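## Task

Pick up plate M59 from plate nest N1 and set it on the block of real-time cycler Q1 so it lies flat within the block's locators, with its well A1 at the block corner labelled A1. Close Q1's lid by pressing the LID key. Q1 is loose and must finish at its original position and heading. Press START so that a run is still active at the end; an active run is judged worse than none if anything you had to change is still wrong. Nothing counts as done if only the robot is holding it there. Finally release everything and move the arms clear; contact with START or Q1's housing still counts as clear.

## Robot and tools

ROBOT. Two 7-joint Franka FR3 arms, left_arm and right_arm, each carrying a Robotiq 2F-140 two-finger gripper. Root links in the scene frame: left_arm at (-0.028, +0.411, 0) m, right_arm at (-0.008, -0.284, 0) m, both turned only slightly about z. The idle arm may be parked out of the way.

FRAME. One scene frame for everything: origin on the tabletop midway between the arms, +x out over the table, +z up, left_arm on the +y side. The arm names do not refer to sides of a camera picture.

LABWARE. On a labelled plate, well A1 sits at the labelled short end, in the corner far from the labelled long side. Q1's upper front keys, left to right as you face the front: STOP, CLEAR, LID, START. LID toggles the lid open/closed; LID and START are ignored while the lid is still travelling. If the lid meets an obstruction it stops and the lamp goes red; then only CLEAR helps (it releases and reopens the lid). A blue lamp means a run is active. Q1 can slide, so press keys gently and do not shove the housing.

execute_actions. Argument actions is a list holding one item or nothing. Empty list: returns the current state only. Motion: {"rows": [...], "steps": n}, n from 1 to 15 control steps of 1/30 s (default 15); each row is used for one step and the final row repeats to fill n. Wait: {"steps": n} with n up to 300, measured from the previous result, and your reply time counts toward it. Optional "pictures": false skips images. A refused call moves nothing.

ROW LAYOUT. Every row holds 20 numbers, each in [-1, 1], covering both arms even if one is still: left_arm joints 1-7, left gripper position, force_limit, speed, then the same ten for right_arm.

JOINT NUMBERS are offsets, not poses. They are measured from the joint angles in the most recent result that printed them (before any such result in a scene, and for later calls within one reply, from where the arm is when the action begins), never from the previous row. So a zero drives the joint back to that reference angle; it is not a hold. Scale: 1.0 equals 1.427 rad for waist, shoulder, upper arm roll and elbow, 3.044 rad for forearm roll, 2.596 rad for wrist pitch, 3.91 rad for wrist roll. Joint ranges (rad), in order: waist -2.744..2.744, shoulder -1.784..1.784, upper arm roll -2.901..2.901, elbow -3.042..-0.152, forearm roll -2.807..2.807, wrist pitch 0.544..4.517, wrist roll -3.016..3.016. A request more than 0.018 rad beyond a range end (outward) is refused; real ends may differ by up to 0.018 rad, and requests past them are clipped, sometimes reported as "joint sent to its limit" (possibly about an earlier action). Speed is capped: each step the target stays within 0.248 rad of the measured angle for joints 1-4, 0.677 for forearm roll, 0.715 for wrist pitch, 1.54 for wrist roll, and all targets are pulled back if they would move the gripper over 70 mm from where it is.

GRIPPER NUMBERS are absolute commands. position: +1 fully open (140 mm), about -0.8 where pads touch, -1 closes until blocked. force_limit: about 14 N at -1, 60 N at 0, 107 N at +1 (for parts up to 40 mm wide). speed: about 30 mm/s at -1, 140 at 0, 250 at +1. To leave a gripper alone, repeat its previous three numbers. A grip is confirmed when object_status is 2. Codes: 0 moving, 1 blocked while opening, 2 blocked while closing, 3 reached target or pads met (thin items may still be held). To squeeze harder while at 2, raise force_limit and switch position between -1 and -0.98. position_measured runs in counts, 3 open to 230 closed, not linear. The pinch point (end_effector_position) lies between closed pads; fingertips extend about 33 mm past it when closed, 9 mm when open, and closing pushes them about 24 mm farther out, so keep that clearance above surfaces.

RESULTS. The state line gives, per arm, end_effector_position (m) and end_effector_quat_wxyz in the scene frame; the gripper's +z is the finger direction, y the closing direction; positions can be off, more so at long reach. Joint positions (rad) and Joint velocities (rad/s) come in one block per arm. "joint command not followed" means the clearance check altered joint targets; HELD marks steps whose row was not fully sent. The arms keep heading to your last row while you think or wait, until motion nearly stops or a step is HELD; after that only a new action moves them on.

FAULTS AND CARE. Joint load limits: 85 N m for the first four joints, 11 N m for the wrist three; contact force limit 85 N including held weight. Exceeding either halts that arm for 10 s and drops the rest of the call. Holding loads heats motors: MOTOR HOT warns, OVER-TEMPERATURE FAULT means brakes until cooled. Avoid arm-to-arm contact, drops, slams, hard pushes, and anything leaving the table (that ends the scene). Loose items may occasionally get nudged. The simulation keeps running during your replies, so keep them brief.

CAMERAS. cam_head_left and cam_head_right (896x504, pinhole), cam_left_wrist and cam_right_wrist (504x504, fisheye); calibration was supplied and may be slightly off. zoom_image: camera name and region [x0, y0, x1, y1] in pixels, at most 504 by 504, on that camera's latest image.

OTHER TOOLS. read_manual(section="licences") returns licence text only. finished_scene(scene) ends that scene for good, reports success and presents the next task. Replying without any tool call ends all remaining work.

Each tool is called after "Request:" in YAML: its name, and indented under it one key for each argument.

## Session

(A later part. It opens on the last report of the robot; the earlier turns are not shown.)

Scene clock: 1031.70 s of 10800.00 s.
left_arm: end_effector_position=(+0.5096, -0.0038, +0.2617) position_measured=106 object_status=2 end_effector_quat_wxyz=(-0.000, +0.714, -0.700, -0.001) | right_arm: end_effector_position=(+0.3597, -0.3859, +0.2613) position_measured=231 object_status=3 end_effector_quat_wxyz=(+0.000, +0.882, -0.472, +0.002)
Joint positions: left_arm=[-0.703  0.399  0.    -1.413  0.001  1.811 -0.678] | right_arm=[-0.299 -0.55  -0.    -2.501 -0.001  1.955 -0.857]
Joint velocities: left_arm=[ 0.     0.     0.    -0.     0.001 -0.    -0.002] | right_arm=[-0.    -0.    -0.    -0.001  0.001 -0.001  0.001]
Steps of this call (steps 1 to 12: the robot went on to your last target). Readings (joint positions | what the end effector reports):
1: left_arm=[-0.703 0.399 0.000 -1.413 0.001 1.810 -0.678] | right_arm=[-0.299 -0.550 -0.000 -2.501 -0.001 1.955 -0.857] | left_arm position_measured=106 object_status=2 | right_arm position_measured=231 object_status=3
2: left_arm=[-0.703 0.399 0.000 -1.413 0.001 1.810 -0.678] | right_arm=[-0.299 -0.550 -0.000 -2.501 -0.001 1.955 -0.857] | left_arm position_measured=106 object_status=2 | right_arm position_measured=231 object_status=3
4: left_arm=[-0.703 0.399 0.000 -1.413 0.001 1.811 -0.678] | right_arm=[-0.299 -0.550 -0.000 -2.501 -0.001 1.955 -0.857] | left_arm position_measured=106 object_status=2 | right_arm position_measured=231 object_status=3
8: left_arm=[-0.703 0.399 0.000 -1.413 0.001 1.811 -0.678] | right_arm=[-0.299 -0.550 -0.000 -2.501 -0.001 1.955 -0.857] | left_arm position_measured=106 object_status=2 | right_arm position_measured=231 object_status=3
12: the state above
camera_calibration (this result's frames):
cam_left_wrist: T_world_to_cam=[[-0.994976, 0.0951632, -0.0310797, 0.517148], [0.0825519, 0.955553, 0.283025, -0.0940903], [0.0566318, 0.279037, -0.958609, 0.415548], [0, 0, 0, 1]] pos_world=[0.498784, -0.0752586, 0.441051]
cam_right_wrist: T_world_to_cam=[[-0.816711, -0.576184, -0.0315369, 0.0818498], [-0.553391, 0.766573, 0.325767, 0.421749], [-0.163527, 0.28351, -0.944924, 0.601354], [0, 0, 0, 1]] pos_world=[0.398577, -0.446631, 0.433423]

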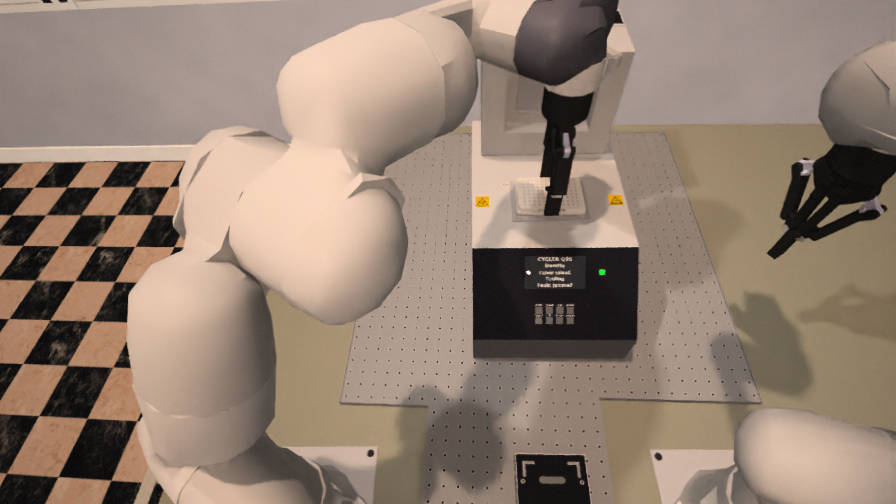

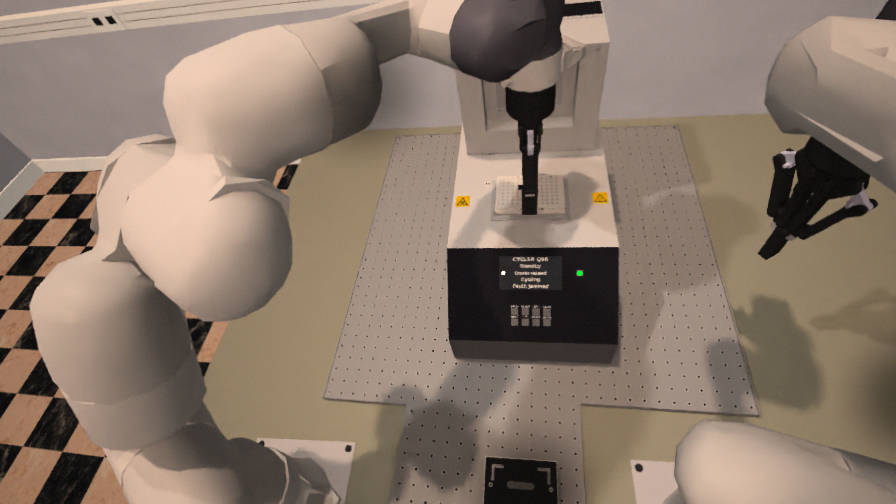

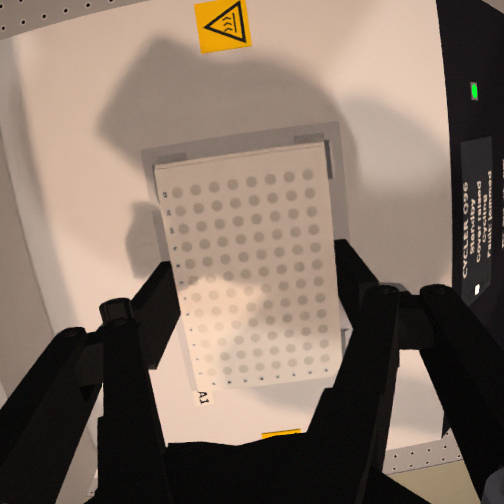

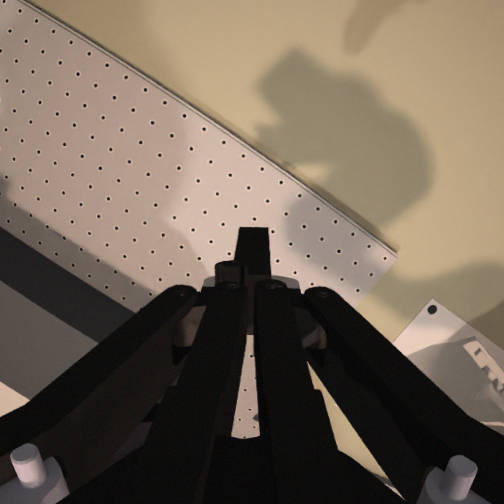

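Request:
execute_actions:
  actions:
    - {"rows": [ [0,0.0009,0,-0.0012,0,0.0024,-0.001,-1,-0.4,-0.6, 0,0,0,0,0,0,0,-1,-1,0], [0,0.0009,0,-0.0016,0,0.0028,-0.001,-1,-0.4,-0.6, 0,0,0,0,0,0,0,-1,-1,0], [0,0.0009,0,-0.0020,0,0.0031,-0.001,-1,-0.4,-0.6, 0,0,0,0,0,0,0,-1,-1,0], [0,0.0010,0,-0.0024,0,0.0034,-0.001,-1,-0.4,-0.6, 0,0,0,0,0,0,0,-1,-1,0], [0,0.0010,0,-0.0028,0,0.0037,-0.001,-1,-0.4,-0.6, 0,0,0,0,0,0,0,-1,-1,0], [0,0.0010,0,-0.0032,0,0.0040,-0.001,-1,-0.4,-0.6, 0,0,0,0,0,0,0,-1,-1,0], [0,0.0010,0,-0.0036,0,0.0042,-0.001,-1,-0.4,-0.6, 0,0,0,0,0,0,0,-1,-1,0], [0,0.0011,0,-0.0040,0,0.0043,-0.001,-1,-0.4,-0.6, 0,0,0,0,0,0,0,-1,-1,0], [0,0.0011,0,-0.0043,0,0.0043,-0.001,-1,-0.4,-0.6, 0,0,0,0,0,0,0,-1,-1,0], [0,0.0011,0,-0.0046,0,0.0042,-0.001,-1,-0.4,-0.6, 0,0,0,0,0,0,0,-1,-1,0], [0,0.0011,0,-0.0046,0,0.0040,-0.001,-1,-0.4,-0.6, 0,0,0,0,0,0,0,-1,-1,0], [0,0.0011,0,-0.0046,0,0.0038,-0.001,-1,-0.4,-0.6, 0,0,0,0,0,0,0,-1,-1,0] ], "steps": 15}
  pictures: false

Scene clock: 1098.87 s of 10800.00 s.
left_arm: end_effector_position=(+0.5100, -0.0041, +0.2608) position_measured=106 object_status=2 end_effector_quat_wxyz=(-0.001, +0.714, -0.700, +0.000) | right_arm: end_effector_position=(+0.3597, -0.3859, +0.2613) position_measured=231 object_status=3 end_effector_quat_wxyz=(+0.000, +0.882, -0.472, +0.002)
Joint positions: left_arm=[-0.703  0.399  0.    -1.416  0.001  1.816 -0.678] | right_arm=[-0.299 -0.55  -0.    -2.501 -0.001  1.955 -0.857]
Joint velocities: left_arm=[-0.001  0.001  0.    -0.002  0.001  0.001 -0.   ] | right_arm=[-0.001 -0.001  0.     0.     0.    -0.001  0.   ]
Steps of this call (steps 1 to 15: the robot went on to your last target; steps 16 to 90: nothing new was sent; then 63.67 s passed at rest; steps 91 to 105: all 15 steps of this action). Readings (joint positions | what the end effector reports):
91: left_arm=[-0.703 0.399 0.000 -1.413 0.001 1.812 -0.678] | right_arm=[-0.299 -0.550 -0.000 -2.501 -0.001 1.955 -0.857] | left_arm position_measured=106 object_status=2 | right_arm position_measured=231 object_status=3
92: left_arm=[-0.703 0.399 0.000 -1.413 0.001 1.812 -0.678] | right_arm=[-0.299 -0.550 -0.000 -2.501 -0.001 1.955 -0.857] | left_arm position_measured=106 object_status=2 | right_arm position_measured=231 object_status=3
94: left_arm=[-0.703 0.399 0.000 -1.414 0.001 1.813 -0.678] | right_arm=[-0.299 -0.550 -0.000 -2.501 -0.001 1.955 -0.857] | left_arm position_measured=106 object_status=2 | right_arm position_measured=231 object_status=3
98: left_arm=[-0.703 0.399 0.000 -1.415 0.001 1.815 -0.678] | right_arm=[-0.299 -0.550 -0.000 -2.501 -0.001 1.955 -0.857] | left_arm position_measured=106 object_status=2 | right_arm position_measured=231 object_status=3
105: the state above

Request:
execute_actions:
  actions:
    - {"rows": [[0,0,0,0,0,0,0,0.4,-0.4,-0.6, 0,0,0,0,0,0,0,-1,-1,0]], "steps": 15}

Request:
zoom_image:
  camera: "cam_left_wrist"
  region: [120, 100, 370, 420]

Scene clock: 1105.90 s of 10800.00 s.
left_arm: end_effector_position=(+0.5100, -0.0042, +0.2609) position_measured=78 object_status=3 end_effector_quat_wxyz=(-0.001, +0.714, -0.700, +0.000) | right_arm: end_effector_position=(+0.3597, -0.3859, +0.2613) position_measured=231 object_status=3 end_effector_quat_wxyz=(+0.000, +0.882, -0.472, +0.002)
Joint positions: left_arm=[-0.703  0.399  0.    -1.416  0.001  1.816 -0.678] | right_arm=[-0.299 -0.55  -0.    -2.501 -0.001  1.955 -0.857]
Joint velocities: left_arm=[ 0.001  0.001 -0.001 -0.001  0.    -0.    -0.001] | right_arm=[ 0.     0.001 -0.001  0.001 -0.001  0.    -0.   ]
Steps of this call (steps 1 to 15: the robot went on to your last target; steps 16 to 90: nothing new was sent; then 3.53 s passed at rest; steps 91 to 105: all 15 steps of this action). Readings (joint positions | what the end effector reports):
91: left_arm=[-0.703 0.399 0.000 -1.416 0.001 1.816 -0.678] | right_arm=[-0.299 -0.550 -0.000 -2.501 -0.001 1.955 -0.857] | left_arm position_measured=106 object_status=0 | right_arm position_measured=231 object_status=3
92: left_arm=[-0.703 0.399 0.000 -1.416 0.001 1.816 -0.678] | right_arm=[-0.299 -0.550 -0.000 -2.501 -0.001 1.955 -0.857] | left_arm position_measured=106 object_status=0 | right_arm position_measured=231 object_status=3
94: left_arm=[-0.703 0.399 0.000 -1.416 0.001 1.816 -0.678] | right_arm=[-0.299 -0.550 -0.000 -2.501 -0.001 1.955 -0.857] | left_arm position_measured=94 object_status=0 | right_arm position_measured=231 object_status=3
98: left_arm=[-0.703 0.399 0.000 -1.416 0.001 1.816 -0.678] | right_arm=[-0.299 -0.550 -0.000 -2.501 -0.001 1.955 -0.857] | left_arm position_measured=79 object_status=0 | right_arm position_measured=231 object_status=3
105: the state above
camera_calibration (this result's frames):
cam_left_wrist: T_world_to_cam=[[-0.994913, 0.0952179, -0.0328883, 0.517928], [0.0821676, 0.95592, 0.281896, -0.0930812], [0.0582801, 0.277759, -0.958881, 0.414105], [0, 0, 0, 1]] pos_world=[0.498807, -0.0753594, 0.44035]
cam_right_wrist: T_world_to_cam=[[-0.816711, -0.576184, -0.0315368, 0.0818497], [-0.553391, 0.766573, 0.325767, 0.421749], [-0.163527, 0.28351, -0.944924, 0.601354], [0, 0, 0, 1]] pos_world=[0.398577, -0.446631, 0.433423]

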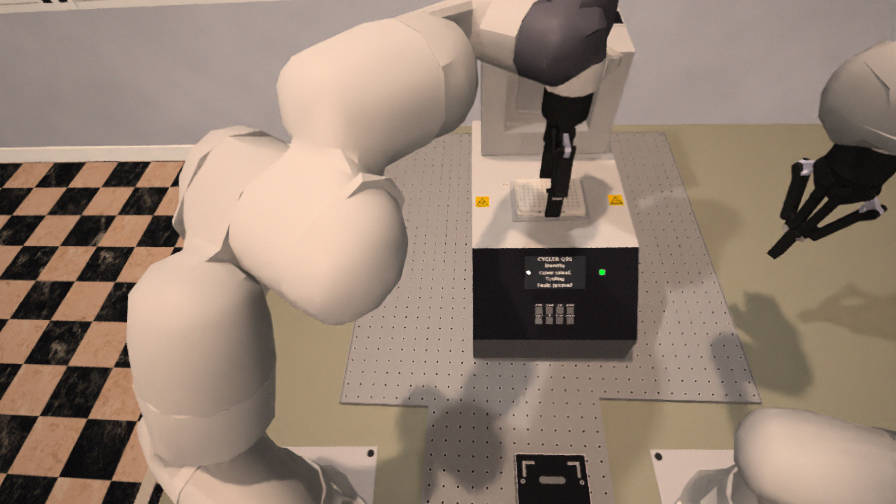

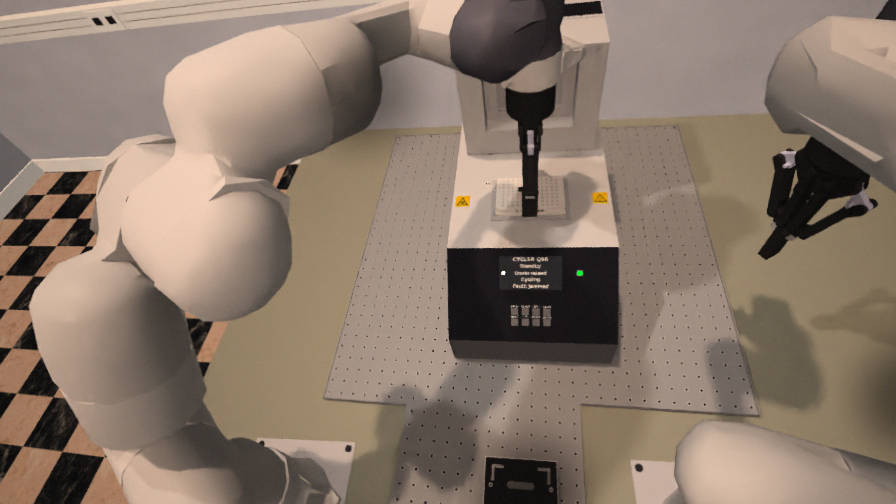

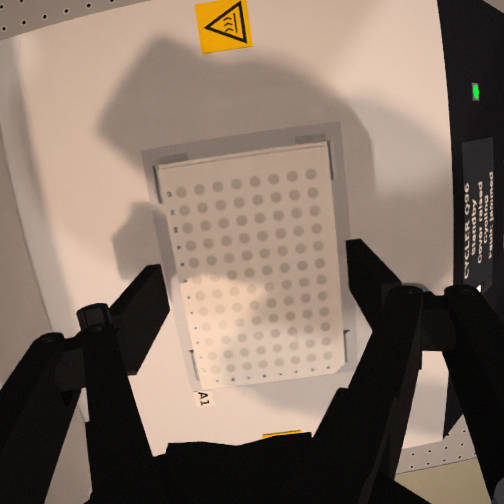

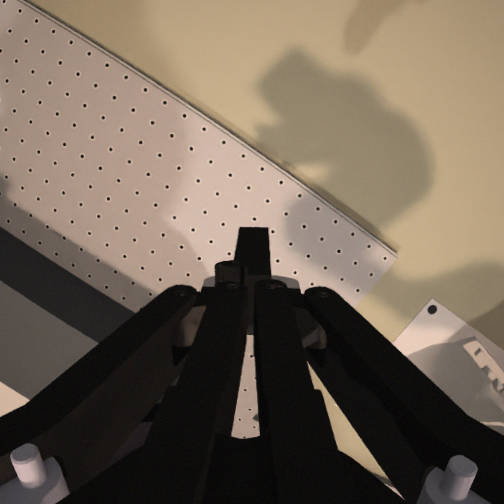

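Region (120, 100, 370, 420) of cam_left_wrist's 504x504 image, scaled by 1.575, with more detail than that image has; it fills the left 394 columns of this view, and the rest is white.

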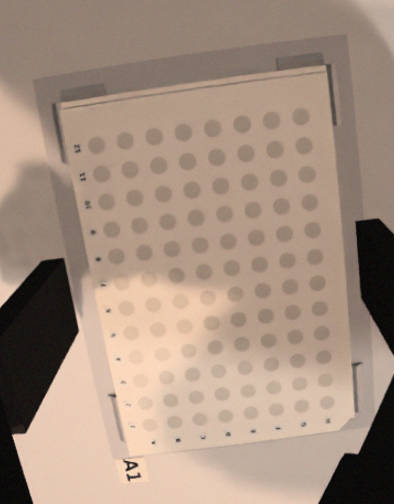

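Request:
zoom_image:
  camera: "cam_left_wrist"
  region: [280, 110, 350, 190]

Request:
zoom_image:
  camera: "cam_left_wrist"
  region: [130, 130, 200, 210]

Region (280, 110, 350, 190) of cam_left_wrist's 504x504 image, scaled by 6.300, with more detail than that image has; it fills the left 441 columns of this view, and the rest is white.

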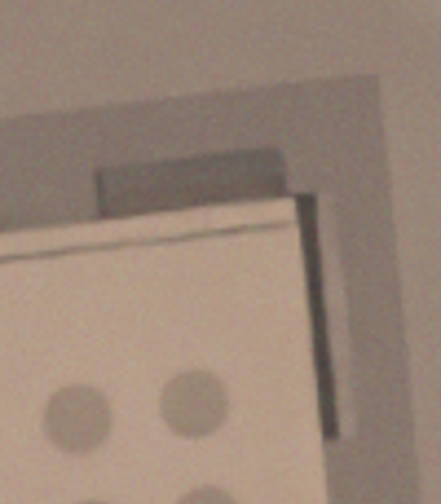

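Region (130, 130, 200, 210) of cam_left_wrist's 504x504 image, scaled by 6.300, with more detail than that image has; it fills the left 441 columns of this view, and the rest is white.

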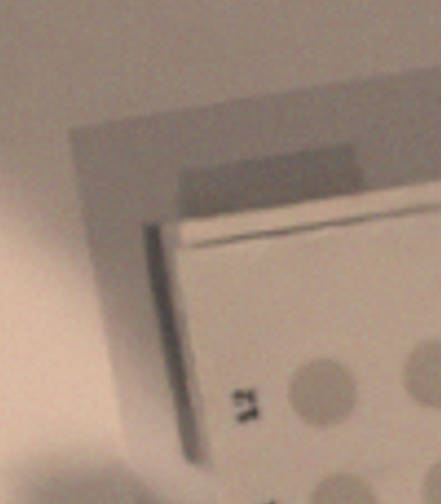

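Request:
execute_actions:
  actions:
    - {"rows": [ [0,0,0,0.005,0,-0.008,0,0.4,-0.4,-0.6, 0,0,0,0,0,0,0,-1,-1,0], [0,0,0,0.012,0,-0.014,0,0.4,-0.4,-0.6, 0,0,0,0,0,0,0,-1,-1,0], [0,-0.001,0,0.021,0,-0.021,0,0.4,-0.4,-0.6, 0,0,0,0,0,0,0,-1,-1,0], [0,-0.001,0,0.032,0,-0.028,0,0.4,-0.4,-0.6, 0,0,0,0,0,0,0,-1,-1,0], [0,-0.001,0,0.044,0,-0.035,0,0.4,-0.4,-0.6, 0,0,0,0,0,0,0,-1,-1,0], [0,-0.001,0,0.056,0,-0.042,0,0.4,-0.4,-0.6, 0,0,0,0,0,0,0,-1,-1,0], [0,0,0,0.068,0,-0.049,0,0.4,-0.4,-0.6, 0,0,0,0,0,0,0,-1,-1,0], [0,0.001,0,0.080,0,-0.055,0,0.4,-0.4,-0.6, 0,0,0,0,0,0,0,-1,-1,0], [0,0.003,0,0.092,0,-0.061,0,0.4,-0.4,-0.6, 0,0,0,0,0,0,0,-1,-1,0], [0,0.005,0,0.104,0,-0.067,0,0.4,-0.4,-0.6, 0,0,0,0,0,0,0,-1,-1,0], [0,0.007,0,0.115,0,-0.072,0,0.4,-0.4,-0.6, 0,0,0,0,0,0,0,-1,-1,0], [0,0.009,0,0.125,0,-0.076,0,0.4,-0.4,-0.6, 0,0,0,0,0,0,0,-1,-1,0], [0,0.011,0,0.134,0,-0.078,0,0.4,-0.4,-0.6, 0,0,0,0,0,0,0,-1,-1,0], [0,0.012,0,0.140,0,-0.077,0,0.4,-0.4,-0.6, 0,0,0,0,0,0,0,-1,-1,0], [0,0.0127,0,0.144,0,-0.073,0,0.4,-0.4,-0.6, 0,0,0,0,0,0,0,-1,-1,0] ], "steps": 15}
  pictures: false

Request:
execute_actions:
  actions:
    - {"steps": 15}

Request:
zoom_image:
  camera: "cam_left_wrist"
  region: [150, 110, 350, 350]

Scene clock: 1157.90 s of 10800.00 s.
left_arm: end_effector_position=(+0.5129, -0.0064, +0.3291) position_measured=78 object_status=3 end_effector_quat_wxyz=(-0.001, +0.714, -0.700, +0.009) | right_arm: end_effector_position=(+0.3597, -0.3859, +0.2613) position_measured=231 object_status=3 end_effector_quat_wxyz=(+0.000, +0.882, -0.472, +0.002)
Joint positions: left_arm=[-0.703  0.408  0.    -1.232  0.001  1.657 -0.678] | right_arm=[-0.299 -0.55  -0.    -2.501 -0.001  1.955 -0.857]
Joint velocities: left_arm=[-0.001  0.027 -0.     0.285  0.    -0.149 -0.   ] | right_arm=[ 0.001 -0.001 -0.001  0.002  0.     0.     0.001]
Steps of this call (steps 1 to 15: the robot went on to your last target; steps 16 to 90: nothing new was sent; then 48.50 s passed at rest; steps 91 to 105: all 15 steps of this action). Readings (joint positions | what the end effector reports):
91: left_arm=[-0.703 0.399 0.000 -1.415 0.001 1.813 -0.678] | right_arm=[-0.299 -0.550 -0.000 -2.501 -0.001 1.955 -0.857] | left_arm position_measured=78 object_status=3 | right_arm position_measured=231 object_status=3
92: left_arm=[-0.703 0.400 0.000 -1.411 0.001 1.808 -0.678] | right_arm=[-0.299 -0.550 -0.000 -2.501 -0.001 1.955 -0.857] | left_arm position_measured=78 object_status=3 | right_arm position_measured=231 object_status=3
94: left_arm=[-0.703 0.401 0.000 -1.396 0.001 1.790 -0.678] | right_arm=[-0.299 -0.550 -0.000 -2.501 -0.001 1.955 -0.857] | left_arm position_measured=78 object_status=3 | right_arm position_measured=231 object_status=3
98: left_arm=[-0.703 0.402 0.000 -1.338 0.001 1.740 -0.678] | right_arm=[-0.299 -0.550 -0.000 -2.501 -0.001 1.955 -0.857] | left_arm position_measured=78 object_status=3 | right_arm position_measured=231 object_status=3
105: the state above

Scene clock: 1158.40 s of 10800.00 s.
left_arm: end_effector_position=(+0.5105, -0.0045, +0.3309) position_measured=78 object_status=3 end_effector_quat_wxyz=(-0.001, +0.715, -0.700, +0.002) | right_arm: end_effector_position=(+0.3597, -0.3859, +0.2613) position_measured=231 object_status=3 end_effector_quat_wxyz=(+0.000, +0.882, -0.472, +0.002)
Joint positions: left_arm=[-0.703  0.416  0.    -1.213  0.001  1.632 -0.678] | right_arm=[-0.299 -0.55  -0.    -2.501 -0.001  1.955 -0.857]
Joint velocities: left_arm=[-0.001 -0.001 -0.001  0.001  0.    -0.008  0.001] | right_arm=[-0.    -0.001  0.    -0.001 -0.    -0.     0.   ]
Steps of this call (steps 1 to 15: the robot went on to your last target). Readings (joint positions | what the end effector reports):
1: left_arm=[-0.703 0.409 0.000 -1.224 0.001 1.653 -0.678] | right_arm=[-0.299 -0.550 -0.000 -2.501 -0.001 1.955 -0.857] | left_arm position_measured=78 object_status=3 | right_arm position_measured=231 object_status=3
2: left_arm=[-0.703 0.409 0.000 -1.219 0.001 1.649 -0.678] | right_arm=[-0.299 -0.550 -0.000 -2.501 -0.001 1.955 -0.857] | left_arm position_measured=78 object_status=3 | right_arm position_measured=231 object_status=3
4: left_arm=[-0.703 0.410 0.000 -1.214 0.001 1.643 -0.678] | right_arm=[-0.299 -0.550 -0.000 -2.501 -0.001 1.955 -0.857] | left_arm position_measured=78 object_status=3 | right_arm position_measured=231 object_status=3
8: left_arm=[-0.703 0.414 0.000 -1.213 0.001 1.636 -0.678] | right_arm=[-0.299 -0.550 -0.000 -2.501 -0.001 1.955 -0.857] | left_arm position_measured=78 object_status=3 | right_arm position_measured=231 object_status=3
15: the state above
camera_calibration (this result's frames):
cam_left_wrist: T_world_to_cam=[[-0.994862, 0.0950031, -0.0349781, 0.521456], [0.0814582, 0.956349, 0.280644, -0.11172], [0.0601133, 0.276353, -0.959174, 0.480482], [0, 0, 0, 1]] pos_world=[0.498994, -0.0754792, 0.51046]
cam_right_wrist: T_world_to_cam=[[-0.816711, -0.576184, -0.0315366, 0.0818496], [-0.553391, 0.766573, 0.325767, 0.421749], [-0.163527, 0.28351, -0.944924, 0.601354], [0, 0, 0, 1]] pos_world=[0.398577, -0.446631, 0.433423]

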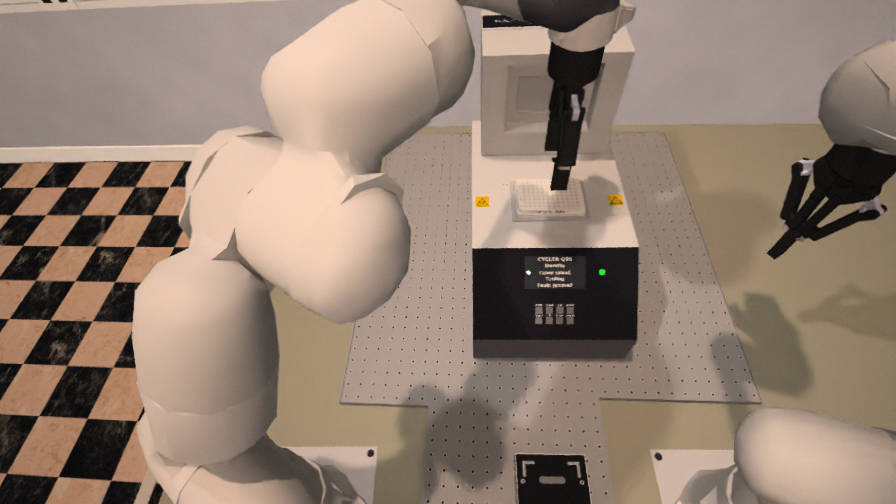

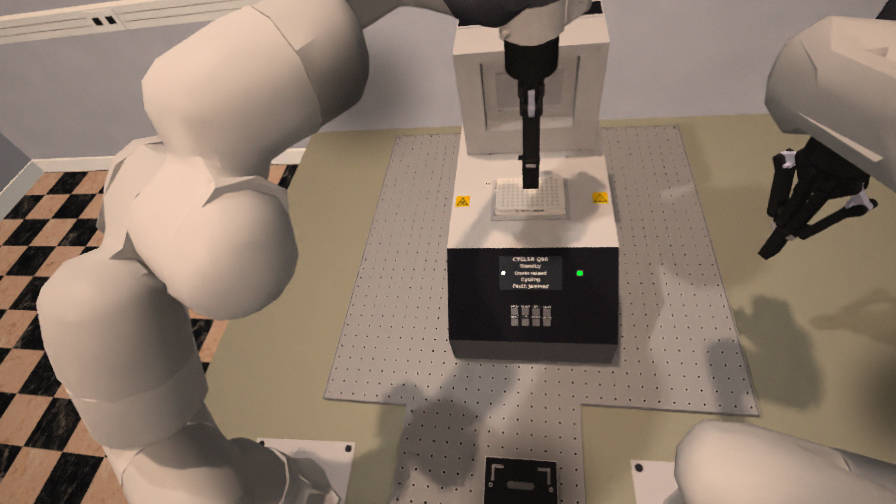

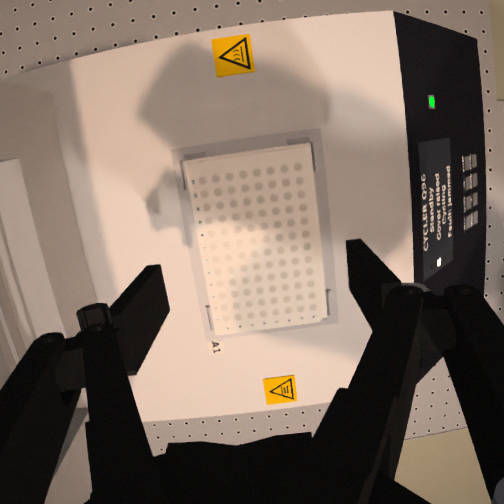

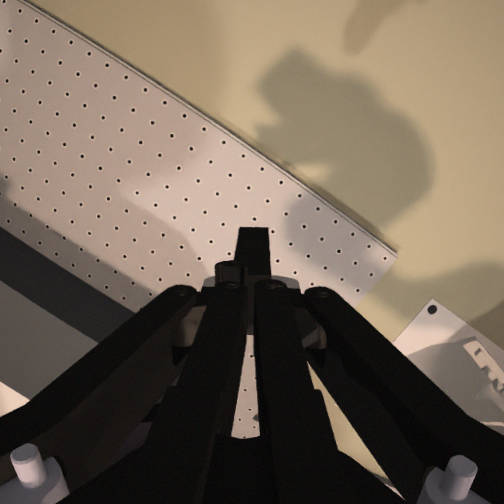

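Region (150, 110, 350, 350) of cam_left_wrist's 504x504 image, scaled by 2.100, with more detail than that image has.

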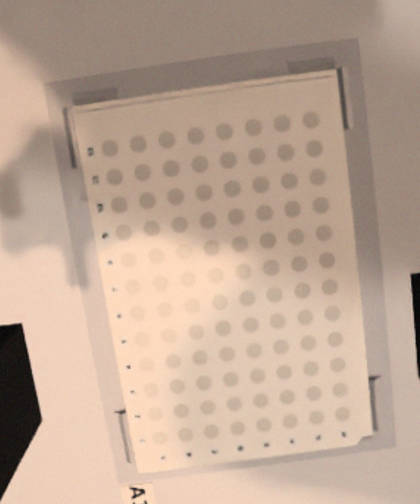

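Request:
zoom_image:
  camera: "cam_head_left"
  region: [500, 165, 600, 232]

Request:
zoom_image:
  camera: "cam_head_right"
  region: [480, 165, 580, 232]

Region (500, 165, 600, 232) of cam_head_left's 896x504 image, scaled by 5.040, with more detail than that image has; it fills the top 338 rows of this view, and the rest is white.

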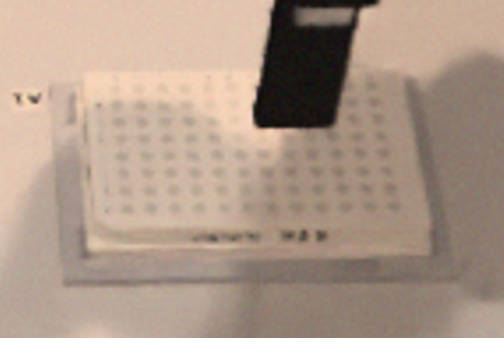

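Region (480, 165, 580, 232) of cam_head_right's 896x504 image, scaled by 5.040, with more detail than that image has; it fills the top 338 rows of this view, and the rest is white.

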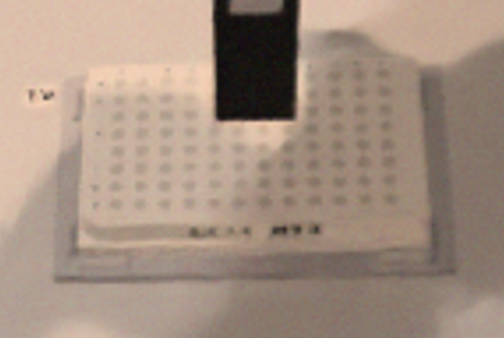

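Request:
zoom_image:
  camera: "cam_left_wrist"
  region: [195, 280, 345, 350]

Request:
zoom_image:
  camera: "cam_left_wrist"
  region: [165, 120, 335, 200]

Region (195, 280, 345, 350) of cam_left_wrist's 504x504 image, scaled by 3.360, with more detail than that image has; it fills the top 235 rows of this view, and the rest is white.

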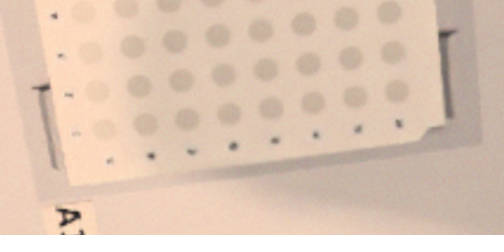

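Region (165, 120, 335, 200) of cam_left_wrist's 504x504 image, scaled by 2.965, with more detail than that image has; it fills the top 237 rows of this view, and the rest is white.

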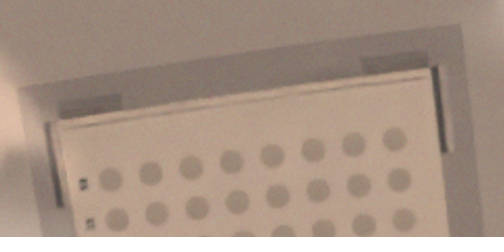

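Request:
execute_actions:
  actions:
    - {"rows": [ [0,-0.001,0,-0.004,0,0.006,0,-1,-1,0.6, 0,0,0,0,0,0,0,-1,-1,0], [0,-0.002,0,-0.010,0,0.011,0,-1,-1,0.6, 0,0,0,0,0,0,0,-1,-1,0], [0,-0.003,0,-0.018,0,0.016,0,-1,-1,0.6, 0,0,0,0,0,0,0,-1,-1,0], [0,-0.004,0,-0.027,0,0.021,0,-1,-1,0.6, 0,0,0,0,0,0,0,-1,-1,0], [0,-0.006,0,-0.037,0,0.026,0,-1,-1,0.6, 0,0,0,0,0,0,0,-1,-1,0], [0,-0.007,0,-0.047,0,0.031,0,-1,-1,0.6, 0,0,0,0,0,0,0,-1,-1,0], [0,-0.008,0,-0.057,0,0.036,0,-1,-1,0.6, 0,0,0,0,0,0,0,-1,-1,0], [0,-0.009,0,-0.067,0,0.041,0,-1,-1,0.6, 0,0,0,0,0,0,0,-1,-1,0], [0,-0.010,0,-0.076,0,0.045,0,-1,-1,0.6, 0,0,0,0,0,0,0,-1,-1,0], [0,-0.011,0,-0.084,0,0.049,0,-1,-1,0.6, 0,0,0,0,0,0,0,-1,-1,0], [0,-0.0115,0,-0.091,0,0.052,0,-1,-1,0.6, 0,0,0,0,0,0,0,-1,-1,0], [0,-0.012,0,-0.096,0,0.053,0,-1,-1,0.6, 0,0,0,0,0,0,0,-1,-1,0], [0,-0.012,0,-0.099,0,0.053,0,-1,-1,0.6, 0,0,0,0,0,0,0,-1,-1,0], [0,-0.012,0,-0.0995,0,0.051,0,-1,-1,0.6, 0,0,0,0,0,0,0,-1,-1,0], [0,-0.012,0,-0.0995,0,0.048,0,-1,-1,0.6, 0,0,0,0,0,0,0,-1,-1,0] ], "steps": 15}
  pictures: false

Request:
execute_actions:
  actions:
    - {"steps": 10}
  pictures: false

Scene clock: 1207.57 s of 10800.00 s.
left_arm: end_effector_position=(+0.5081, -0.0027, +0.2849) position_measured=230 object_status=0 end_effector_quat_wxyz=(+0.000, +0.714, -0.700, -0.005) | right_arm: end_effector_position=(+0.3597, -0.3859, +0.2613) position_measured=231 object_status=3 end_effector_quat_wxyz=(+0.000, +0.882, -0.472, +0.002)
Joint positions: left_arm=[-0.703  0.403  0.    -1.347  0.001  1.74  -0.678] | right_arm=[-0.299 -0.55  -0.    -2.501 -0.001  1.955 -0.857]
Joint velocities: left_arm=[-0.001  0.002 -0.    -0.104  0.     0.065 -0.001] | right_arm=[ 0.001  0.001 -0.003 -0.001  0.     0.     0.   ]
Steps of this call (steps 1 to 15: the robot went on to your last target; steps 16 to 90: nothing new was sent; then 45.67 s passed at rest; steps 91 to 105: all 15 steps of this action). Readings (joint positions | what the end effector reports):
91: left_arm=[-0.703 0.415 0.000 -1.213 0.001 1.632 -0.678] | right_arm=[-0.299 -0.550 -0.000 -2.501 -0.001 1.955 -0.857] | left_arm position_measured=78 object_status=0 | right_arm position_measured=231 object_status=3
92: left_arm=[-0.703 0.414 0.000 -1.217 0.001 1.637 -0.678] | right_arm=[-0.299 -0.550 -0.000 -2.501 -0.001 1.955 -0.857] | left_arm position_measured=88 object_status=0 | right_arm position_measured=231 object_status=3
94: left_arm=[-0.703 0.411 0.000 -1.230 0.001 1.650 -0.678] | right_arm=[-0.299 -0.550 -0.000 -2.501 -0.001 1.955 -0.857] | left_arm position_measured=110 object_status=0 | right_arm position_measured=231 object_status=3
98: left_arm=[-0.703 0.404 0.000 -1.277 0.001 1.687 -0.678] | right_arm=[-0.299 -0.550 -0.000 -2.501 -0.001 1.955 -0.857] | left_arm position_measured=155 object_status=0 | right_arm position_measured=231 object_status=3
105: the state above

Scene clock: 1207.90 s of 10800.00 s.
left_arm: end_effector_position=(+0.5095, -0.0038, +0.2846) position_measured=230 object_status=3 end_effector_quat_wxyz=(-0.000, +0.714, -0.700, -0.001) | right_arm: end_effector_position=(+0.3597, -0.3859, +0.2613) position_measured=231 object_status=3 end_effector_quat_wxyz=(+0.000, +0.882, -0.472, +0.002)
Joint positions: left_arm=[-0.703  0.4    0.    -1.353  0.001  1.751 -0.678] | right_arm=[-0.299 -0.55  -0.    -2.501 -0.001  1.955 -0.857]
Joint velocities: left_arm=[ 0.    -0.006 -0.001  0.    -0.     0.012 -0.001] | right_arm=[ 0.001 -0.001 -0.     0.002  0.001  0.     0.   ]
Steps of this call (steps 1 to 10: the robot went on to your last target). Readings (joint positions | what the end effector reports):
1: left_arm=[-0.703 0.403 0.000 -1.350 0.001 1.742 -0.678] | right_arm=[-0.299 -0.550 -0.000 -2.501 -0.001 1.955 -0.857] | left_arm position_measured=230 object_status=0 | right_arm position_measured=231 object_status=3
2: left_arm=[-0.703 0.403 0.000 -1.351 0.001 1.744 -0.678] | right_arm=[-0.299 -0.550 -0.000 -2.501 -0.001 1.955 -0.857] | left_arm position_measured=230 object_status=0 | right_arm position_measured=231 object_status=3
4: left_arm=[-0.703 0.402 0.000 -1.353 0.001 1.747 -0.678] | right_arm=[-0.299 -0.550 -0.000 -2.501 -0.001 1.955 -0.857] | left_arm position_measured=230 object_status=0 | right_arm position_measured=231 object_status=3
8: left_arm=[-0.703 0.401 0.000 -1.353 0.001 1.750 -0.678] | right_arm=[-0.299 -0.550 -0.000 -2.501 -0.001 1.955 -0.857] | left_arm position_measured=230 object_status=3 | right_arm position_measured=231 object_status=3
10: the state above

Request:
execute_actions:
  actions:
    - {"rows": [ [0,0,0,-0.0022,0,0.0030,0,-1,-1,0.6, 0,0,0,0,0,0,0,-1,-1,0], [0,0,0,-0.0034,0,0.0038,0,-1,-1,0.6, 0,0,0,0,0,0,0,-1,-1,0], [0,0,0,-0.0046,0,0.0046,0,-1,-1,0.6, 0,0,0,0,0,0,0,-1,-1,0], [0,0,0,-0.0058,0,0.0053,0,-1,-1,0.6, 0,0,0,0,0,0,0,-1,-1,0], [0,0,0,-0.0070,0,0.0060,0,-1,-1,0.6, 0,0,0,0,0,0,0,-1,-1,0], [0,0,0,-0.0081,0,0.0066,0,-1,-1,0.6, 0,0,0,0,0,0,0,-1,-1,0], [0,0,0,-0.0092,0,0.0072,0,-1,-1,0.6, 0,0,0,0,0,0,0,-1,-1,0], [0,0,0,-0.0103,0,0.0078,0,-1,-1,0.6, 0,0,0,0,0,0,0,-1,-1,0], [0,0,0,-0.0114,0,0.0084,0,-1,-1,0.6, 0,0,0,0,0,0,0,-1,-1,0], [0,0,0,-0.0125,0,0.0090,0,-1,-1,0.6, 0,0,0,0,0,0,0,-1,-1,0], [0,0,0,-0.0136,0,0.0095,0,-1,-1,0.6, 0,0,0,0,0,0,0,-1,-1,0], [0,0,0,-0.0147,0,0.0098,0,-1,-1,0.6, 0,0,0,0,0,0,0,-1,-1,0], [0,0,0,-0.0158,0,0.0098,0,-1,-1,0.6, 0,0,0,0,0,0,0,-1,-1,0] ], "steps": 15}
  pictures: false

Request:
execute_actions:
  actions:
    - {"steps": 8}
  pictures: false

Scene clock: 1223.67 s of 10800.00 s.
left_arm: end_effector_position=(+0.5097, -0.0039, +0.2782) position_measured=230 object_status=3 end_effector_quat_wxyz=(-0.000, +0.714, -0.700, -0.001) | right_arm: end_effector_position=(+0.3597, -0.3859, +0.2613) position_measured=231 object_status=3 end_effector_quat_wxyz=(+0.000, +0.882, -0.472, +0.002)
Joint positions: left_arm=[-0.703  0.399  0.    -1.371  0.001  1.769 -0.678] | right_arm=[-0.299 -0.55  -0.    -2.501 -0.001  1.955 -0.857]
Joint velocities: left_arm=[-0.     0.     0.001 -0.019 -0.001  0.017 -0.   ] | right_arm=[ 0.001 -0.001  0.     0.001 -0.001 -0.     0.   ]
Steps of this call (steps 1 to 30: the robot went on to your last target; steps 31 to 90: nothing new was sent; then 12.27 s passed at rest; steps 91 to 105: all 15 steps of this action). Readings (joint positions | what the end effector reports):
91: left_arm=[-0.703 0.400 0.000 -1.353 0.001 1.753 -0.678] | right_arm=[-0.299 -0.550 -0.000 -2.501 -0.001 1.955 -0.857] | left_arm position_measured=230 object_status=3 | right_arm position_measured=231 object_status=3
92: left_arm=[-0.703 0.400 0.000 -1.354 0.001 1.754 -0.678] | right_arm=[-0.299 -0.550 -0.000 -2.501 -0.001 1.955 -0.857] | left_arm position_measured=230 object_status=3 | right_arm position_measured=231 object_status=3
94: left_arm=[-0.703 0.400 0.000 -1.356 0.001 1.756 -0.678] | right_arm=[-0.299 -0.550 -0.000 -2.501 -0.001 1.955 -0.857] | left_arm position_measured=230 object_status=3 | right_arm position_measured=231 object_status=3
98: left_arm=[-0.703 0.400 0.000 -1.363 0.001 1.761 -0.678] | right_arm=[-0.299 -0.550 -0.000 -2.501 -0.001 1.955 -0.857] | left_arm position_measured=230 object_status=3 | right_arm position_measured=231 object_status=3
105: the state above

Scene clock: 1223.93 s of 10800.00 s.
left_arm: end_effector_position=(+0.5099, -0.0041, +0.2782) position_measured=230 object_status=3 end_effector_quat_wxyz=(-0.000, +0.714, -0.700, +0.000) | right_arm: end_effector_position=(+0.3597, -0.3859, +0.2613) position_measured=231 object_status=3 end_effector_quat_wxyz=(+0.000, +0.882, -0.472, +0.002)
Joint positions: left_arm=[-0.703  0.399  0.    -1.372  0.001  1.771 -0.678] | right_arm=[-0.299 -0.55  -0.    -2.501 -0.001  1.955 -0.857]
Joint velocities: left_arm=[-0.    -0.001  0.001 -0.     0.     0.    -0.   ] | right_arm=[ 0.001  0.     0.001 -0.001 -0.    -0.001  0.001]
Steps of this call (steps 1 to 8: the robot went on to your last target). Readings (joint positions | what the end effector reports):
1: left_arm=[-0.703 0.399 0.000 -1.371 0.001 1.770 -0.678] | right_arm=[-0.299 -0.550 -0.000 -2.501 -0.001 1.955 -0.857] | left_arm position_measured=230 object_status=3 | right_arm position_measured=231 object_status=3
2: left_arm=[-0.703 0.399 0.000 -1.372 0.001 1.770 -0.678] | right_arm=[-0.299 -0.550 -0.000 -2.501 -0.001 1.955 -0.857] | left_arm position_measured=230 object_status=3 | right_arm position_measured=231 object_status=3
4: left_arm=[-0.703 0.399 0.000 -1.372 0.001 1.771 -0.678] | right_arm=[-0.299 -0.550 -0.000 -2.501 -0.001 1.955 -0.857] | left_arm position_measured=230 object_status=3 | right_arm position_measured=231 object_status=3
8: the state above

Request:
execute_actions:
  actions:
    - {"rows": [ [0,0.0007,0,-0.003,0,0.002,0,-1,-1,0.6, 0,0,0,0,0,0,0,-1,-1,0], [0,0.0007,0,-0.0036,0,0.002,0,-1,-1,0.6, 0,0,0,0,0,0,0,-1,-1,0], [0,0.0007,0,-0.0042,0,0.002,0,-1,-1,0.6, 0,0,0,0,0,0,0,-1,-1,0], [0,0.0007,0,-0.0048,0,0.002,0,-1,-1,0.6, 0,0,0,0,0,0,0,-1,-1,0], [0,0.0007,0,-0.0054,0,0.002,0,-1,-1,0.6, 0,0,0,0,0,0,0,-1,-1,0], [0,0.0007,0,-0.006,0,0.002,0,-1,-1,0.6, 0,0,0,0,0,0,0,-1,-1,0], [0,0.0007,0,-0.0066,0,0.002,0,-1,-1,0.6, 0,0,0,0,0,0,0,-1,-1,0] ], "steps": 12}
  pictures: false

Scene clock: 1232.50 s of 10800.00 s.
left_arm: end_effector_position=(+0.5098, -0.0041, +0.2782) position_measured=230 object_status=3 end_effector_quat_wxyz=(-0.001, +0.714, -0.700, +0.001) | right_arm: end_effector_position=(+0.3597, -0.3859, +0.2613) position_measured=231 object_status=3 end_effector_quat_wxyz=(+0.000, +0.882, -0.472, +0.002)
Joint positions: left_arm=[-0.703  0.396  0.    -1.376  0.001  1.775 -0.678] | right_arm=[-0.299 -0.55  -0.    -2.501 -0.001  1.955 -0.857]
Joint velocities: left_arm=[-0.001 -0.     0.    -0.004  0.     0.002  0.   ] | right_arm=[ 0.     0.001 -0.001 -0.     0.001  0.001  0.001]
Steps of this call (steps 1 to 15: the robot went on to your last target; steps 16 to 90: nothing new was sent; then 5.17 s passed at rest; steps 91 to 102: all 12 steps of this action). Readings (joint positions | what the end effector reports):
91: left_arm=[-0.703 0.398 0.000 -1.373 0.001 1.772 -0.678] | right_arm=[-0.299 -0.550 -0.000 -2.501 -0.001 1.955 -0.857] | left_arm position_measured=230 object_status=3 | right_arm position_measured=231 object_status=3
92: left_arm=[-0.703 0.398 0.000 -1.373 0.001 1.772 -0.678] | right_arm=[-0.299 -0.550 -0.000 -2.501 -0.001 1.955 -0.857] | left_arm position_measured=230 object_status=3 | right_arm position_measured=231 object_status=3
94: left_arm=[-0.703 0.398 0.000 -1.374 0.001 1.772 -0.678] | right_arm=[-0.299 -0.550 -0.000 -2.501 -0.001 1.955 -0.857] | left_arm position_measured=230 object_status=3 | right_arm position_measured=231 object_status=3
98: left_arm=[-0.703 0.397 0.000 -1.376 0.001 1.774 -0.678] | right_arm=[-0.299 -0.550 -0.000 -2.501 -0.001 1.955 -0.857] | left_arm position_measured=230 object_status=3 | right_arm position_measured=231 object_status=3
102: the state above

Request:
execute_actions:
  actions:
    - {"rows": [ [0,-0.006,0,0.002,0,-0.002,0,-1,-1,0.6, 0.005,0.001,0,0.001,0,0,0,-1,-1,0], [0,-0.014,0,0.002,0,-0.003,0,-1,-1,0.6, 0.015,0.002,0,0.002,0,0,0,-1,-1,0], [0.003,-0.026,0,-0.002,0,-0.004,0,-1,-1,0.6, 0.035,0.003,0,0.003,0,0,0,-1,-1,0], [0.012,-0.046,0,-0.014,0,-0.005,0,-1,-1,0.6, 0.065,0.005,0,0.005,0,0.001,0,-1,-1,0], [0.030,-0.076,0,-0.038,0,-0.006,0,-1,-1,0.6, 0.105,0.007,0,0.007,0,0.001,0,-1,-1,0], [0.058,-0.116,0,-0.074,0,-0.007,0,-1,-1,0.6, 0.150,0.010,0,0.009,0,0.001,0,-1,-1,0], [0.092,-0.164,0,-0.120,0,-0.008,0,-1,-1,0.6, 0.200,0.013,0,0.012,0,0.002,0,-1,-1,0], [0.132,-0.218,0,-0.174,0,-0.009,0,-1,-1,0.6, 0.255,0.016,0,0.014,0,0.002,0,-1,-1,0], [0.176,-0.276,0,-0.232,0,-0.0096,0,-1,-1,0.6, 0.315,0.019,0,0.016,0,0.002,0,-1,-1,0], [0.222,-0.336,0,-0.294,0,-0.0096,0,-1,-1,0.6, 0.375,0.023,0,0.019,0,0.003,0,-1,-1,0], [0.270,-0.398,0,-0.358,0,-0.0096,0,-1,-1,0.6, 0.438,0.027,0,0.021,0,0.003,0,-1,-1,0], [0.322,-0.462,0,-0.426,0,-0.0096,0,-1,-1,0.6, 0.500,0.031,0,0.024,0,0.003,0,-1,-1,0], [0.376,-0.528,0,-0.498,0,-0.0096,0,-1,-1,0.6, 0.563,0.035,0,0.026,0,0.004,0,-1,-1,0], [0.434,-0.596,0,-0.572,0,-0.0096,0,-1,-1,0.6, 0.626,0.039,0,0.029,0,0.004,0,-1,-1,0], [0.4926,-0.663,0,-0.6475,0,-0.0096,0,-1,-1,0.6, 0.6885,0.042,0,0.0315,0,0.004,0,-1,-1,0] ], "steps": 15}
  pictures: false

Request:
execute_actions:
  actions:
    - {"steps": 30}

Scene clock: 1265.77 s of 10800.00 s.
left_arm: end_effector_position=(+0.5103, +0.1965, +0.3580) position_measured=230 object_status=3 end_effector_quat_wxyz=(-0.006, +0.804, -0.594, +0.020) | right_arm: end_effector_position=(+0.3610, -0.1513, +0.2605) position_measured=231 object_status=3 end_effector_quat_wxyz=(+0.001, +0.983, -0.182, -0.001)
Joint positions: left_arm=[-0.42   0.012 -0.005 -1.708  0.001  1.762 -0.678] | right_arm=[ 0.319 -0.508 -0.002 -2.469 -0.002  1.958 -0.857]
Joint velocities: left_arm=[ 0.948 -0.942  0.113 -0.899  0.001 -0.042  0.002] | right_arm=[ 1.576  0.142  0.094  0.09   0.002  0.017 -0.001]
Steps of this call (steps 1 to 15: the robot went on to your last target; steps 16 to 90: nothing new was sent; then 29.77 s passed at rest; steps 91 to 105: all 15 steps of this action). Readings (joint positions | what the end effector reports):
91: left_arm=[-0.703 0.395 0.000 -1.377 0.001 1.775 -0.678] | right_arm=[-0.298 -0.550 -0.000 -2.501 -0.001 1.955 -0.857] | left_arm position_measured=230 object_status=3 | right_arm position_measured=231 object_status=3
92: left_arm=[-0.703 0.393 0.000 -1.377 0.001 1.774 -0.678] | right_arm=[-0.293 -0.550 -0.001 -2.501 -0.001 1.955 -0.857] | left_arm position_measured=230 object_status=3 | right_arm position_measured=231 object_status=3
94: left_arm=[-0.701 0.376 -0.001 -1.386 0.001 1.771 -0.678] | right_arm=[-0.261 -0.548 -0.005 -2.499 -0.001 1.955 -0.857] | left_arm position_measured=230 object_status=3 | right_arm position_measured=231 object_status=3
98: left_arm=[-0.636 0.252 -0.012 -1.488 0.001 1.765 -0.678] | right_arm=[-0.080 -0.537 -0.008 -2.489 -0.002 1.955 -0.857] | left_arm position_measured=230 object_status=3 | right_arm position_measured=231 object_status=3
105: the state above

Scene clock: 1266.77 s of 10800.00 s.
left_arm: end_effector_position=(+0.3583, +0.4285, +0.3398) position_measured=230 object_status=3 end_effector_quat_wxyz=(-0.000, +0.912, -0.411, +0.001) | right_arm: end_effector_position=(+0.2919, -0.0257, +0.2597) position_measured=231 object_status=3 end_effector_quat_wxyz=(+0.003, +1.000, -0.000, -0.001)
Joint positions: left_arm=[-0.002 -0.548  0.001 -2.299  0.001  1.752 -0.678] | right_arm=[ 0.682 -0.493  0.002 -2.459 -0.002  1.961 -0.857]
Joint velocities: left_arm=[ 0.001 -0.001 -0.    -0.001 -0.001 -0.     0.   ] | right_arm=[ 0.     0.001  0.     0.001 -0.001 -0.001 -0.   ]
Steps of this call (steps 1 to 30: the robot went on to your last target). Readings (joint positions | what the end effector reports):
1: left_arm=[-0.386 -0.022 -0.004 -1.742 0.001 1.762 -0.678] | right_arm=[0.376 -0.504 -0.002 -2.467 -0.002 1.959 -0.857] | left_arm position_measured=230 object_status=3 | right_arm position_measured=231 object_status=3
2: left_arm=[-0.350 -0.056 -0.003 -1.776 0.001 1.761 -0.678] | right_arm=[0.433 -0.500 -0.001 -2.465 -0.002 1.959 -0.857] | left_arm position_measured=230 object_status=3 | right_arm position_measured=231 object_status=3
4: left_arm=[-0.278 -0.126 -0.000 -1.846 0.001 1.761 -0.678] | right_arm=[0.546 -0.496 -0.001 -2.462 -0.002 1.960 -0.857] | left_arm position_measured=230 object_status=3 | right_arm position_measured=231 object_status=3
8: left_arm=[-0.130 -0.287 0.005 -2.011 0.001 1.760 -0.678] | right_arm=[0.665 -0.493 0.010 -2.459 -0.002 1.961 -0.857] | left_arm position_measured=230 object_status=3 | right_arm position_measured=231 object_status=3
30: the state above
camera_calibration (this result's frames):
cam_left_wrist: T_world_to_cam=[[-0.820957, -0.570047, -0.0328035, 0.551129], [-0.554937, 0.783032, 0.280902, -0.213737], [-0.134441, 0.248812, -0.959176, 0.459949], [0, 0, 0, 1]] pos_world=[0.395679, 0.367091, 0.51929]
cam_right_wrist: T_world_to_cam=[[0.0260113, -0.999357, -0.0246745, -0.0247162], [-0.942874, -0.0327269, 0.331538, 0.200322], [-0.332132, 0.0146412, -0.943119, 0.528451], [0, 0, 0, 1]] pos_world=[0.365037, -0.0258815, 0.431368]

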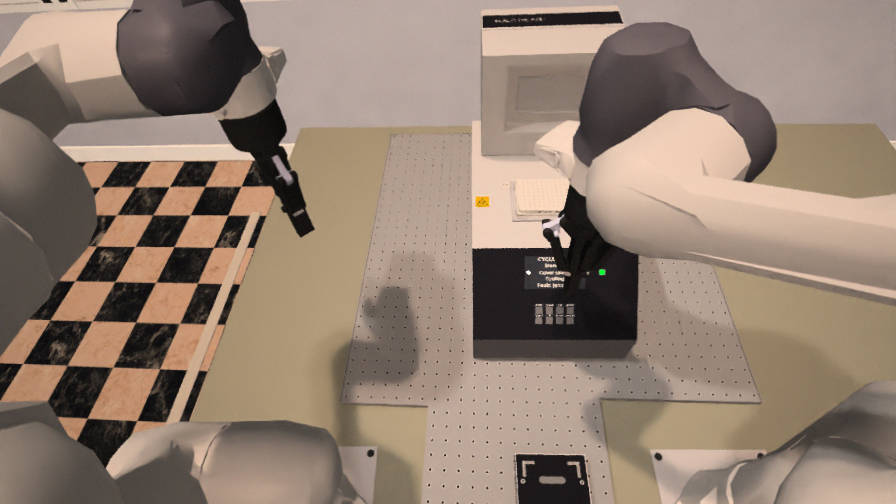

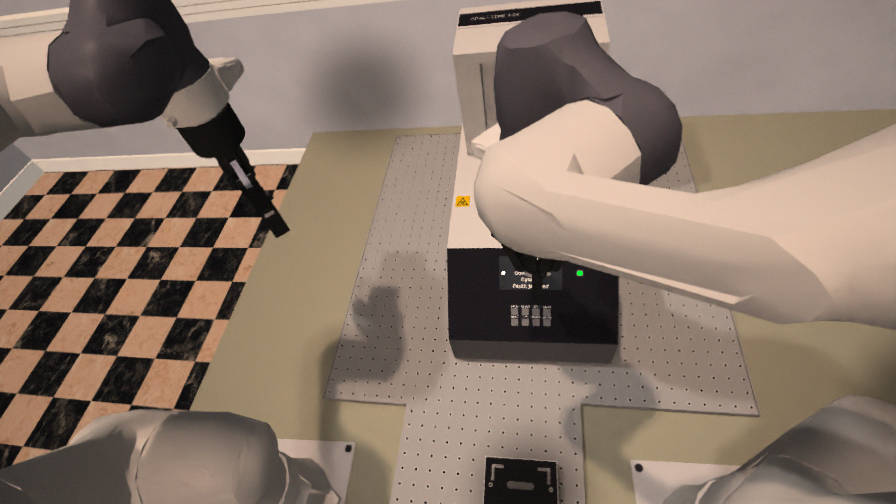

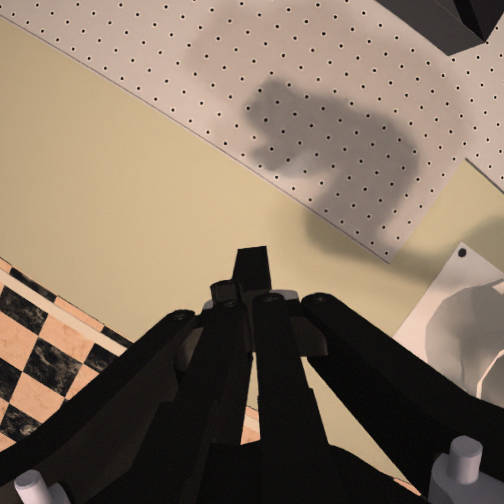

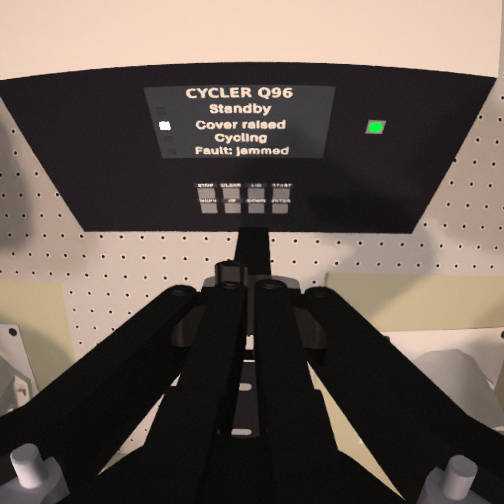

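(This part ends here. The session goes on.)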